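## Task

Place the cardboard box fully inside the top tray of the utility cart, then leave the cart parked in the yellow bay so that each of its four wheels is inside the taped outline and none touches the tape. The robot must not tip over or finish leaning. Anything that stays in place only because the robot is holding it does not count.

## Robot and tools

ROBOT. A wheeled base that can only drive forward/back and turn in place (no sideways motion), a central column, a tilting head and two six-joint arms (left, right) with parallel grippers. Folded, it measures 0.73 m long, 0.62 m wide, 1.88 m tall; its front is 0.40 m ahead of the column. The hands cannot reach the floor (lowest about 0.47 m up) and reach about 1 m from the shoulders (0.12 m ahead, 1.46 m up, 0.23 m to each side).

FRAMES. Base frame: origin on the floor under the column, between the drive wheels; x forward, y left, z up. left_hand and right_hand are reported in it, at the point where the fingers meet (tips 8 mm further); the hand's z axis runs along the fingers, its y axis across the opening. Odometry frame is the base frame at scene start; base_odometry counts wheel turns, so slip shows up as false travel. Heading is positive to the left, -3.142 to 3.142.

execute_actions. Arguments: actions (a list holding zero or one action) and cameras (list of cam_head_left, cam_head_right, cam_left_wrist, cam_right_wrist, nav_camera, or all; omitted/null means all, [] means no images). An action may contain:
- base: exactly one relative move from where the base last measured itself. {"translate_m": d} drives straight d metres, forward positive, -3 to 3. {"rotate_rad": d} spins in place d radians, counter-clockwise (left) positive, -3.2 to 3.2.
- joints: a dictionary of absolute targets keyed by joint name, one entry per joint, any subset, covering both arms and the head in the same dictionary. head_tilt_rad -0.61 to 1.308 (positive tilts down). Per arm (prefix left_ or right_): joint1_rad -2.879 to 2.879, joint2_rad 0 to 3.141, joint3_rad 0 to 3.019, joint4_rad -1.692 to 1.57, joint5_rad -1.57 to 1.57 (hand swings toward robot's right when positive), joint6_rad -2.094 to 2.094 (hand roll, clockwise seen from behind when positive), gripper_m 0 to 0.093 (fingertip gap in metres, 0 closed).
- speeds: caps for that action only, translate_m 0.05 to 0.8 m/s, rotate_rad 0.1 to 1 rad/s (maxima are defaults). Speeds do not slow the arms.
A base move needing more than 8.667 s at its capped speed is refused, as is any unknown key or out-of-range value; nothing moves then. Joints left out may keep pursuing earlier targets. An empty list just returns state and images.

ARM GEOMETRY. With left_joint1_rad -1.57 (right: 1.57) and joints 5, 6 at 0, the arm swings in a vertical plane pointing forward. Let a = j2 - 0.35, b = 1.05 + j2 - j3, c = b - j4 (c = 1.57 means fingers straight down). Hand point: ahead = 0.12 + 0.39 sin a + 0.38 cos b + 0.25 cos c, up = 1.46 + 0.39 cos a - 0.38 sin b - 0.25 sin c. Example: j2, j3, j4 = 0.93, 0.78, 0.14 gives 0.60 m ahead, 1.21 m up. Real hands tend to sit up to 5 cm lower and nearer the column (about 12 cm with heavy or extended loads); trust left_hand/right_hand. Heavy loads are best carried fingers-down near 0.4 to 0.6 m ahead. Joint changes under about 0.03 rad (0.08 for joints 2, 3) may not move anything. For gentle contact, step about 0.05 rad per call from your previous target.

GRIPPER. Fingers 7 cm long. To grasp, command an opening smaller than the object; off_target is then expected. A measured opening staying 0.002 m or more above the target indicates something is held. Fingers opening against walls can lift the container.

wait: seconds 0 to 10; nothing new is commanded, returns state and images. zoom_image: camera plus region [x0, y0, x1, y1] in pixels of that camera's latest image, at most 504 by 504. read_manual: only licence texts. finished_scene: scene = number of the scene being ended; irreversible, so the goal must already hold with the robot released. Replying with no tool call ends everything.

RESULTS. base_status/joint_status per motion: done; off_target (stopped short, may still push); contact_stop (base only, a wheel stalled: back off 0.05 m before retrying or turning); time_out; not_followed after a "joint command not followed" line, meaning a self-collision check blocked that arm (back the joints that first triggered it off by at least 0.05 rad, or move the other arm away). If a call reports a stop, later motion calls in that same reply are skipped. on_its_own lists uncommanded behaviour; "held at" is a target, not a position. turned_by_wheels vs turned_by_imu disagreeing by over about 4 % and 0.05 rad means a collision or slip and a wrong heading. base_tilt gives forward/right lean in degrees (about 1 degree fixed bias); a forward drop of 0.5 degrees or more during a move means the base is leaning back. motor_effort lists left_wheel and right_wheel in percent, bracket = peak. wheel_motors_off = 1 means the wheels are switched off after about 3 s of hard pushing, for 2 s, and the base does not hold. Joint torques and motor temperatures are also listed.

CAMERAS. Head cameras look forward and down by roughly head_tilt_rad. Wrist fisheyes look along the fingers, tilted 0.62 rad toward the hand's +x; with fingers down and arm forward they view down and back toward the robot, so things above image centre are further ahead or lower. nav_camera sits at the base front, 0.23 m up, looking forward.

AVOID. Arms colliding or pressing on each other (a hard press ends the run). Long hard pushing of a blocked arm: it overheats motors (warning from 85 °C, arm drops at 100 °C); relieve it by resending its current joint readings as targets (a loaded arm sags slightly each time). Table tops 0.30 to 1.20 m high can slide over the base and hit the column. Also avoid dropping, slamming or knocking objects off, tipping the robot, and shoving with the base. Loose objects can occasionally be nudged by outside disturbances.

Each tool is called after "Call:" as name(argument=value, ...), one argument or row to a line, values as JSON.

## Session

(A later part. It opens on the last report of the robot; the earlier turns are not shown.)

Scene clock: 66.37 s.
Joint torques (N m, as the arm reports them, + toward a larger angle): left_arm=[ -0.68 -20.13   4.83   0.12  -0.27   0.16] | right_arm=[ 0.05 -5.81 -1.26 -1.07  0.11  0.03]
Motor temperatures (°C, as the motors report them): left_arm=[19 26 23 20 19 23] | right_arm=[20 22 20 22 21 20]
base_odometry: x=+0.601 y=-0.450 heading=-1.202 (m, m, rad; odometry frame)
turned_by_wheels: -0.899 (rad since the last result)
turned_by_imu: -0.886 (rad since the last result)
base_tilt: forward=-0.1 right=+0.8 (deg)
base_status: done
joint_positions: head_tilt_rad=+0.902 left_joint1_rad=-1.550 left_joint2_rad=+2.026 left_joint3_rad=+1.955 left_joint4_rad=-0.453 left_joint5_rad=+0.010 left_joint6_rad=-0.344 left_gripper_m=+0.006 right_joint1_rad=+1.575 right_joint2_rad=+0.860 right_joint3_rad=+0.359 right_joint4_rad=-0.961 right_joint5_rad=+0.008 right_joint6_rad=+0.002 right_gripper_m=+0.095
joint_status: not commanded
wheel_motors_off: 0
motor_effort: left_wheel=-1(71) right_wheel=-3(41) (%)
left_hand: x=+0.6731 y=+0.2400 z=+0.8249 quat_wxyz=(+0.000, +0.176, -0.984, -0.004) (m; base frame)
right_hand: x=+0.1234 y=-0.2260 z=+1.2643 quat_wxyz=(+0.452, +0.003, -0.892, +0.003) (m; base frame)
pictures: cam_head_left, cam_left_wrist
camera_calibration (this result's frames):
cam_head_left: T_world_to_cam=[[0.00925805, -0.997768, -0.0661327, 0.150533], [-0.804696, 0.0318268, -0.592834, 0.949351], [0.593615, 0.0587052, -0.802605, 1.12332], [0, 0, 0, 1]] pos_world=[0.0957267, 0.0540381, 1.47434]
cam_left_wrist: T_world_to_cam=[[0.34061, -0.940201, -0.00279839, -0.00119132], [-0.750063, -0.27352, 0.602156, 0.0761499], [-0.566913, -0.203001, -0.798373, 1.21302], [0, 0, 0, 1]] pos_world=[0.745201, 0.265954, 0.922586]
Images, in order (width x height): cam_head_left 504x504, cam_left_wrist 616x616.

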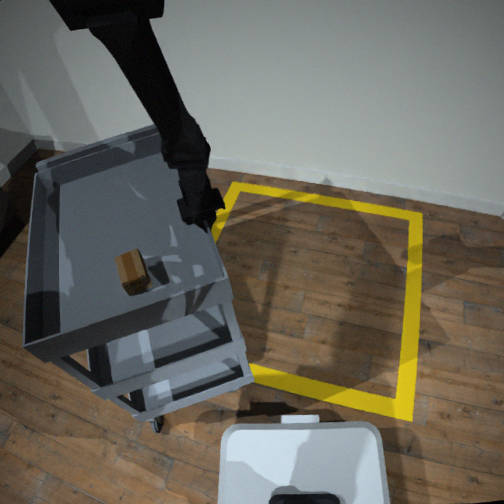

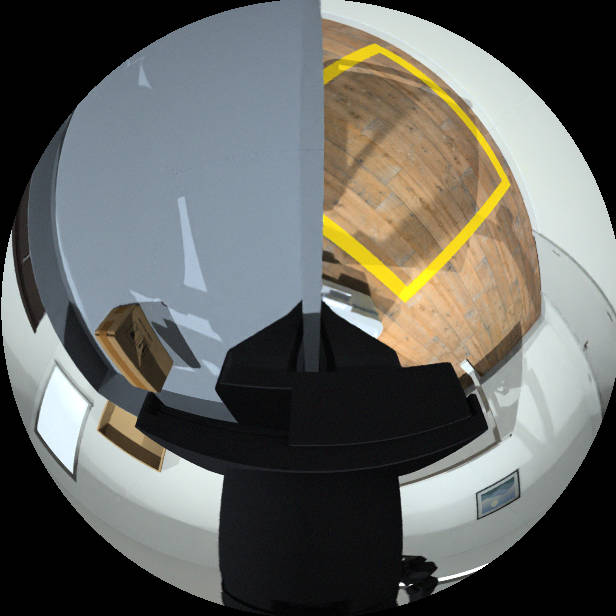

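Call:
execute_actions(
  actions=[
    {"base":{"rotate_rad":-0.54},"speeds":{"rotate_rad":0.2}},
  ],
  cameras=[],
)

Call:
execute_actions(
  actions=[
    {"base":{"translate_m":0.17},"speeds":{"translate_m":0.08}},
  ],
  cameras=[],
)

Call:
execute_actions(
  actions=[
    {"joints":{"left_gripper_m":0.09}},
  ],
  cameras=[],
)

Call:
execute_actions(
  actions=[
    {"joints":{"left_joint2_rad":1.3,"left_joint3_rad":1.4}},
  ],
  cameras=[],
)

Call:
execute_actions(
  actions=[
    {"base":{"translate_m":-0.6}},
  ],
  cameras=["cam_head_left","cam_left_wrist","nav_camera"],
)

Scene clock: 76.07 s.
Joint torques (N m, as the arm reports them, + toward a larger angle): left_arm=[ -1.17 -20.7    4.58   0.09  -0.2   -0.64] | right_arm=[ 0.09 -5.62 -1.18 -1.08  0.12  0.03]
Motor temperatures (°C, as the motors report them): left_arm=[19 27 23 20 19 23] | right_arm=[20 22 20 22 21 20]
base_odometry: x=+0.601 y=-0.450 heading=-1.741 (m, m, rad; odometry frame)
turned_by_wheels: -0.539 (rad since the last result)
turned_by_imu: -0.534 (rad since the last result)
base_tilt: forward=+0.1 right=+0.8 (deg)
base_status: done
joint_positions: head_tilt_rad=+0.902 left_joint1_rad=-1.539 left_joint2_rad=+2.029 left_joint3_rad=+1.961 left_joint4_rad=-0.450 left_joint5_rad=+0.008 left_joint6_rad=-0.276 left_gripper_m=+0.006 right_joint1_rad=+1.575 right_joint2_rad=+0.860 right_joint3_rad=+0.359 right_joint4_rad=-0.961 right_joint5_rad=+0.008 right_joint6_rad=+0.002 right_gripper_m=+0.095
joint_status: not commanded
wheel_motors_off: 0
motor_effort: left_wheel=+1(33) right_wheel=-3(30) (%)
left_hand: x=+0.6757 y=+0.2497 z=+0.8248 quat_wxyz=(-0.004, +0.145, -0.989, -0.009) (m; base frame)
right_hand: x=+0.1234 y=-0.2260 z=+1.2643 quat_wxyz=(+0.452, +0.003, -0.892, +0.003) (m; base frame)
pictures: none
No camera images: the call's "cameras" was empty. Leave "cameras" out to get every camera's image.

Scene clock: 78.90 s.
Joint torques (N m, as the arm reports them, + toward a larger angle): left_arm=[  4.15 -19.49   6.14   2.04  -0.34   1.18] | right_arm=[-0.09 -5.76 -1.3  -1.19  0.12  0.03]
Motor temperatures (°C, as the motors report them): left_arm=[19 27 23 20 19 23] | right_arm=[20 22 20 22 21 20]
base_odometry: x=+0.572 y=-0.617 heading=-1.742 (m, m, rad; odometry frame)
turned_by_wheels: -0.001 (rad since the last result)
turned_by_imu: +0.000 (rad since the last result)
base_tilt: forward=-0.1 right=+0.9 (deg)
base_status: done
joint_positions: head_tilt_rad=+0.902 left_joint1_rad=-1.613 left_joint2_rad=+2.024 left_joint3_rad=+1.932 left_joint4_rad=-0.499 left_joint5_rad=+0.012 left_joint6_rad=-0.428 left_gripper_m=+0.006 right_joint1_rad=+1.575 right_joint2_rad=+0.860 right_joint3_rad=+0.359 right_joint4_rad=-0.961 right_joint5_rad=+0.008 right_joint6_rad=+0.002 right_gripper_m=+0.095
joint_status: not commanded
wheel_motors_off: 0
motor_effort: left_wheel=-1(58) right_wheel=+2(39) (%)
left_hand: x=+0.6486 y=+0.1870 z=+0.8233 quat_wxyz=(+0.039, +0.201, -0.979, +0.016) (m; base frame)
right_hand: x=+0.1230 y=-0.2261 z=+1.2644 quat_wxyz=(+0.453, +0.003, -0.892, +0.003) (m; base frame)
pictures: none
No camera images: the call's "cameras" was empty. Leave "cameras" out to get every camera's image.

Scene clock: 79.73 s.
Joint torques (N m, as the arm reports them, + toward a larger angle): left_arm=[ -0.16 -19.76   5.46   1.25  -0.14   0.09] | right_arm=[ 0.02 -5.74 -1.07 -1.1   0.11  0.02]
Motor temperatures (°C, as the motors report them): left_arm=[19 27 23 20 19 23] | right_arm=[20 22 20 22 21 20]
base_odometry: x=+0.572 y=-0.617 heading=-1.742 (m, m, rad; odometry frame)
turned_by_wheels: +0.000 (rad since the last result)
turned_by_imu: +0.000 (rad since the last result)
base_tilt: forward=+0.0 right=+0.8 (deg)
base_status: not commanded
joint_positions: head_tilt_rad=+0.902 left_joint1_rad=-1.557 left_joint2_rad=+2.024 left_joint3_rad=+1.945 left_joint4_rad=-0.481 left_joint5_rad=+0.006 left_joint6_rad=-0.339 left_gripper_m=+0.090 right_joint1_rad=+1.575 right_joint2_rad=+0.860 right_joint3_rad=+0.359 right_joint4_rad=-0.961 right_joint5_rad=+0.008 right_joint6_rad=+0.002 right_gripper_m=+0.095
joint_status: all done
wheel_motors_off: 0
motor_effort: left_wheel=-2(3) right_wheel=+1(3) (%)
left_hand: x=+0.6612 y=+0.2355 z=+0.8243 quat_wxyz=(+0.018, +0.172, -0.985, -0.006) (m; base frame)
right_hand: x=+0.1230 y=-0.2261 z=+1.2644 quat_wxyz=(+0.453, +0.003, -0.892, +0.003) (m; base frame)
pictures: none
No camera images: the call's "cameras" was empty. Leave "cameras" out to get every camera's image.

Scene clock: 81.30 s.
Joint torques (N m, as the arm reports them, + toward a larger angle): left_arm=[  0.26 -16.76   5.35   1.34  -0.1    0.12] | right_arm=[ 0.   -5.68 -1.12 -0.99  0.12  0.04]
Motor temperatures (°C, as the motors report them): left_arm=[19 27 23 20 19 23] | right_arm=[20 22 20 22 21 20]
base_odometry: x=+0.572 y=-0.617 heading=-1.742 (m, m, rad; odometry frame)
turned_by_wheels: +0.000 (rad since the last result)
turned_by_imu: +0.001 (rad since the last result)
base_tilt: forward=-0.1 right=+0.9 (deg)
base_status: not commanded
joint_positions: head_tilt_rad=+0.902 left_joint1_rad=-1.560 left_joint2_rad=+1.283 left_joint3_rad=+1.401 left_joint4_rad=-0.472 left_joint5_rad=+0.004 left_joint6_rad=-0.338 left_gripper_m=+0.090 right_joint1_rad=+1.575 right_joint2_rad=+0.860 right_joint3_rad=+0.359 right_joint4_rad=-0.961 right_joint5_rad=+0.008 right_joint6_rad=+0.002 right_gripper_m=+0.095
joint_status: all done
wheel_motors_off: 0
motor_effort: left_wheel=+3(1) right_wheel=+0(1) (%)
left_hand: x=+0.7039 y=+0.2299 z=+1.1358 quat_wxyz=(-0.084, +0.169, -0.982, +0.012) (m; base frame)
right_hand: x=+0.1230 y=-0.2261 z=+1.2644 quat_wxyz=(+0.453, +0.003, -0.892, +0.003) (m; base frame)
pictures: none
No camera images: the call's "cameras" was empty. Leave "cameras" out to get every camera's image.

Scene clock: 84.00 s.
Joint torques (N m, as the arm reports them, + toward a larger angle): left_arm=[ -0.19 -16.99   5.71   1.29  -0.11   0.08] | right_arm=[ 0.05 -4.97 -0.93 -1.07  0.11  0.03]
Motor temperatures (°C, as the motors report them): left_arm=[19 27 23 20 19 22] | right_arm=[20 22 20 22 21 20]
base_odometry: x=+0.674 y=-0.026 heading=-1.743 (m, m, rad; odometry frame)
turned_by_wheels: -0.001 (rad since the last result)
turned_by_imu: -0.001 (rad since the last result)
base_tilt: forward=-0.1 right=+0.7 (deg)
base_status: done
joint_positions: head_tilt_rad=+0.902 left_joint1_rad=-1.560 left_joint2_rad=+1.286 left_joint3_rad=+1.395 left_joint4_rad=-0.472 left_joint5_rad=+0.004 left_joint6_rad=-0.338 left_gripper_m=+0.090 right_joint1_rad=+1.575 right_joint2_rad=+0.859 right_joint3_rad=+0.356 right_joint4_rad=-0.961 right_joint5_rad=+0.008 right_joint6_rad=+0.002 right_gripper_m=+0.095
joint_status: not commanded
wheel_motors_off: 0
motor_effort: left_wheel=+1(56) right_wheel=+1(60) (%)
left_hand: x=+0.6998 y=+0.2299 z=+1.1325 quat_wxyz=(-0.080, +0.169, -0.982, +0.011) (m; base frame)
right_hand: x=+0.1218 y=-0.2261 z=+1.2649 quat_wxyz=(+0.453, +0.003, -0.891, +0.003) (m; base frame)
pictures: cam_head_left, cam_left_wrist, nav_camera
camera_calibration (this result's frames):
cam_head_left: T_world_to_cam=[[0.00922043, -0.997768, -0.066138, 0.150543], [-0.805033, 0.0318268, -0.592376, 0.948663], [0.593159, 0.0587052, -0.802942, 1.12386], [0, 0, 0, 1]] pos_world=[0.0956893, 0.0540381, 1.47432]
cam_left_wrist: T_world_to_cam=[[0.324178, -0.944541, 0.0524484, -0.0689743], [-0.840736, -0.262247, 0.473698, 0.114593], [-0.433672, -0.197658, -0.879124, 1.46863], [0, 0, 0, 1]] pos_world=[0.755608, 0.255189, 1.24045]
Images, in order (width x height): cam_head_left 504x504, cam_left_wrist 616x616, nav_camera 504x504.

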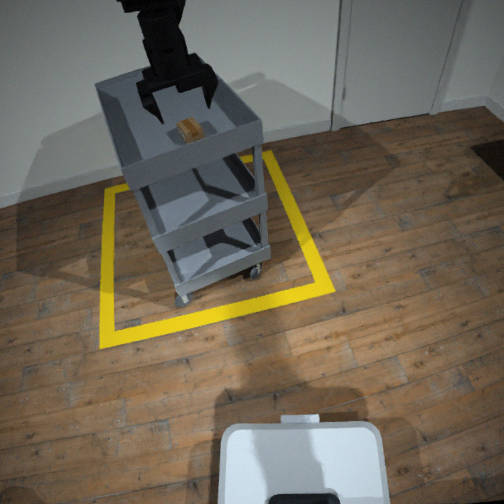

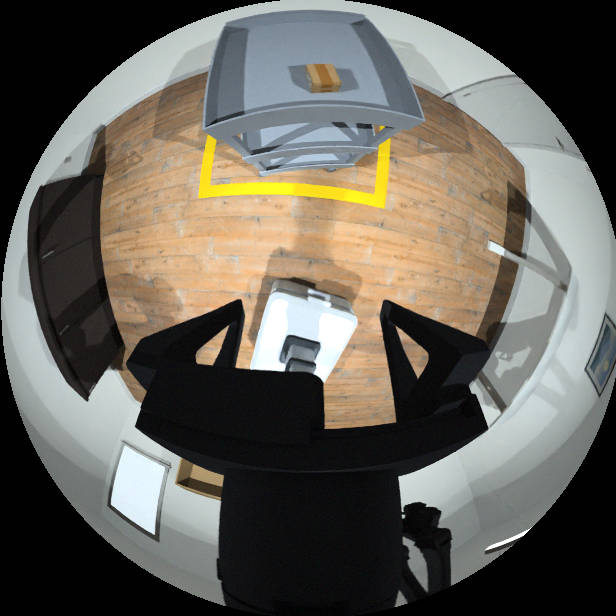

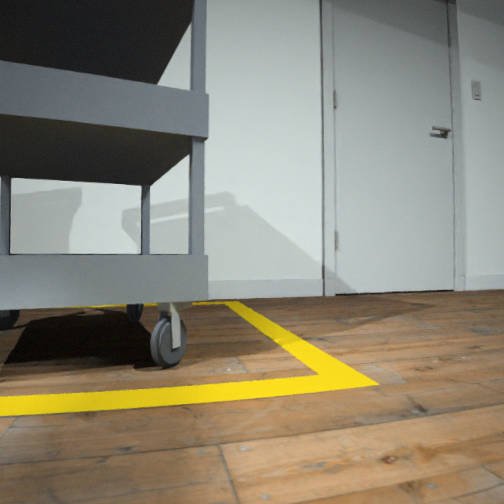

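Call:
execute_actions(
  actions=[
    {"base":{"rotate_rad":0.3}},
  ],
  cameras=[],
)

Call:
execute_actions(
  actions=[
    {"base":{"translate_m":0.76},"speeds":{"translate_m":0.13}},
  ],
  cameras=[],
)

Call:
execute_actions(
  actions=[
    {"base":{"translate_m":-0.6}},
  ],
  cameras=["cam_head_left","nav_camera"],
)

Scene clock: 88.53 s.
Joint torques (N m, as the arm reports them, + toward a larger angle): left_arm=[  0.79 -16.7    5.66   1.21  -0.06   0.08] | right_arm=[-0.15 -5.63 -1.04 -1.04  0.12  0.02]
Motor temperatures (°C, as the motors report them): left_arm=[19 27 23 20 19 22] | right_arm=[20 22 20 22 21 20]
base_odometry: x=+0.674 y=-0.026 heading=-1.444 (m, m, rad; odometry frame)
turned_by_wheels: +0.299 (rad since the last result)
turned_by_imu: +0.299 (rad since the last result)
base_tilt: forward=-0.2 right=+0.9 (deg)
base_status: done
joint_positions: head_tilt_rad=+0.902 left_joint1_rad=-1.559 left_joint2_rad=+1.286 left_joint3_rad=+1.395 left_joint4_rad=-0.472 left_joint5_rad=+0.004 left_joint6_rad=-0.337 left_gripper_m=+0.090 right_joint1_rad=+1.575 right_joint2_rad=+0.859 right_joint3_rad=+0.356 right_joint4_rad=-0.961 right_joint5_rad=+0.008 right_joint6_rad=+0.002 right_gripper_m=+0.095
joint_status: not commanded
wheel_motors_off: 0
motor_effort: left_wheel=-1(38) right_wheel=+2(45) (%)
left_hand: x=+0.6998 y=+0.2309 z=+1.1325 quat_wxyz=(-0.080, +0.169, -0.982, +0.010) (m; base frame)
right_hand: x=+0.1218 y=-0.2261 z=+1.2649 quat_wxyz=(+0.453, +0.003, -0.891, +0.003) (m; base frame)
pictures: none
No camera images: the call's "cameras" was empty. Leave "cameras" out to get every camera's image.

Scene clock: 95.50 s.
Joint torques (N m, as the arm reports them, + toward a larger angle): left_arm=[  0.2  -16.64   5.75   1.16  -0.08   0.07] | right_arm=[-0.23 -5.54 -1.02 -1.    0.11  0.04]
Motor temperatures (°C, as the motors report them): left_arm=[19 27 23 20 19 22] | right_arm=[20 22 20 22 21 20]
base_odometry: x=+0.770 y=-0.780 heading=-1.443 (m, m, rad; odometry frame)
turned_by_wheels: +0.001 (rad since the last result)
turned_by_imu: +0.004 (rad since the last result)
base_tilt: forward=-0.1 right=+1.1 (deg)
base_status: done
joint_positions: head_tilt_rad=+0.902 left_joint1_rad=-1.559 left_joint2_rad=+1.286 left_joint3_rad=+1.393 left_joint4_rad=-0.472 left_joint5_rad=+0.004 left_joint6_rad=-0.337 left_gripper_m=+0.090 right_joint1_rad=+1.575 right_joint2_rad=+0.859 right_joint3_rad=+0.357 right_joint4_rad=-0.961 right_joint5_rad=+0.008 right_joint6_rad=+0.002 right_gripper_m=+0.095
joint_status: not commanded
wheel_motors_off: 0
motor_effort: left_wheel=+1(43) right_wheel=-1(61) (%)
left_hand: x=+0.6987 y=+0.2309 z=+1.1320 quat_wxyz=(-0.079, +0.169, -0.982, +0.010) (m; base frame)
right_hand: x=+0.1227 y=-0.2261 z=+1.2647 quat_wxyz=(+0.453, +0.003, -0.892, +0.003) (m; base frame)
pictures: none
No camera images: the call's "cameras" was empty. Leave "cameras" out to get every camera's image.

Scene clock: 98.20 s.
Joint torques (N m, as the arm reports them, + toward a larger angle): left_arm=[  0.45 -16.42   6.02   1.26  -0.07   0.08] | right_arm=[-0.06 -5.43 -0.82 -1.04  0.13  0.03]
Motor temperatures (°C, as the motors report them): left_arm=[19 27 23 20 19 22] | right_arm=[20 22 20 22 21 20]
base_odometry: x=+0.694 y=-0.184 heading=-1.442 (m, m, rad; odometry frame)
turned_by_wheels: +0.001 (rad since the last result)
turned_by_imu: +0.001 (rad since the last result)
base_tilt: forward=-0.1 right=+0.9 (deg)
base_status: done
joint_positions: head_tilt_rad=+0.902 left_joint1_rad=-1.559 left_joint2_rad=+1.287 left_joint3_rad=+1.391 left_joint4_rad=-0.472 left_joint5_rad=+0.004 left_joint6_rad=-0.337 left_gripper_m=+0.090 right_joint1_rad=+1.575 right_joint2_rad=+0.858 right_joint3_rad=+0.355 right_joint4_rad=-0.961 right_joint5_rad=+0.008 right_joint6_rad=+0.002 right_gripper_m=+0.095
joint_status: not commanded
wheel_motors_off: 0
motor_effort: left_wheel=+0(71) right_wheel=-1(33) (%)
left_hand: x=+0.6973 y=+0.2310 z=+1.1308 quat_wxyz=(-0.077, +0.169, -0.982, +0.010) (m; base frame)
right_hand: x=+0.1216 y=-0.2261 z=+1.2651 quat_wxyz=(+0.453, +0.003, -0.891, +0.003) (m; base frame)
pictures: cam_head_left, nav_camera
camera_calibration (this result's frames):
cam_head_left: T_world_to_cam=[[0.00920947, -0.997768, -0.0661395, 0.150546], [-0.805131, 0.0318268, -0.592243, 0.948462], [0.593026, 0.0587052, -0.803041, 1.12402], [0, 0, 0, 1]] pos_world=[0.0956785, 0.0540381, 1.47431]
Images, in order (width x height): cam_head_left 504x504, nav_camera 504x504.

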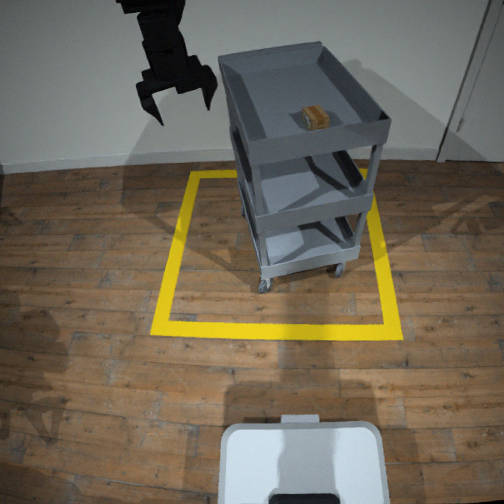

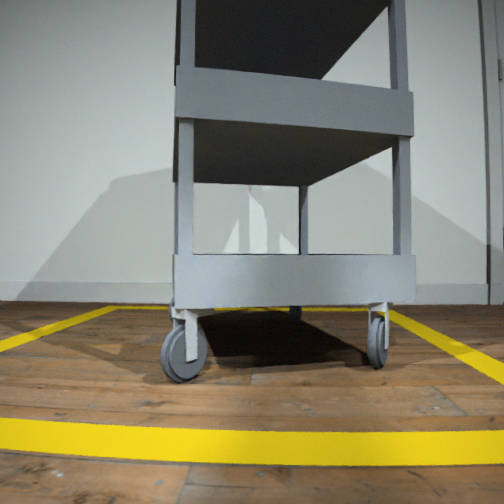

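Call:
finished_scene(
  scene=2,
)

The scene is finished: the task was done.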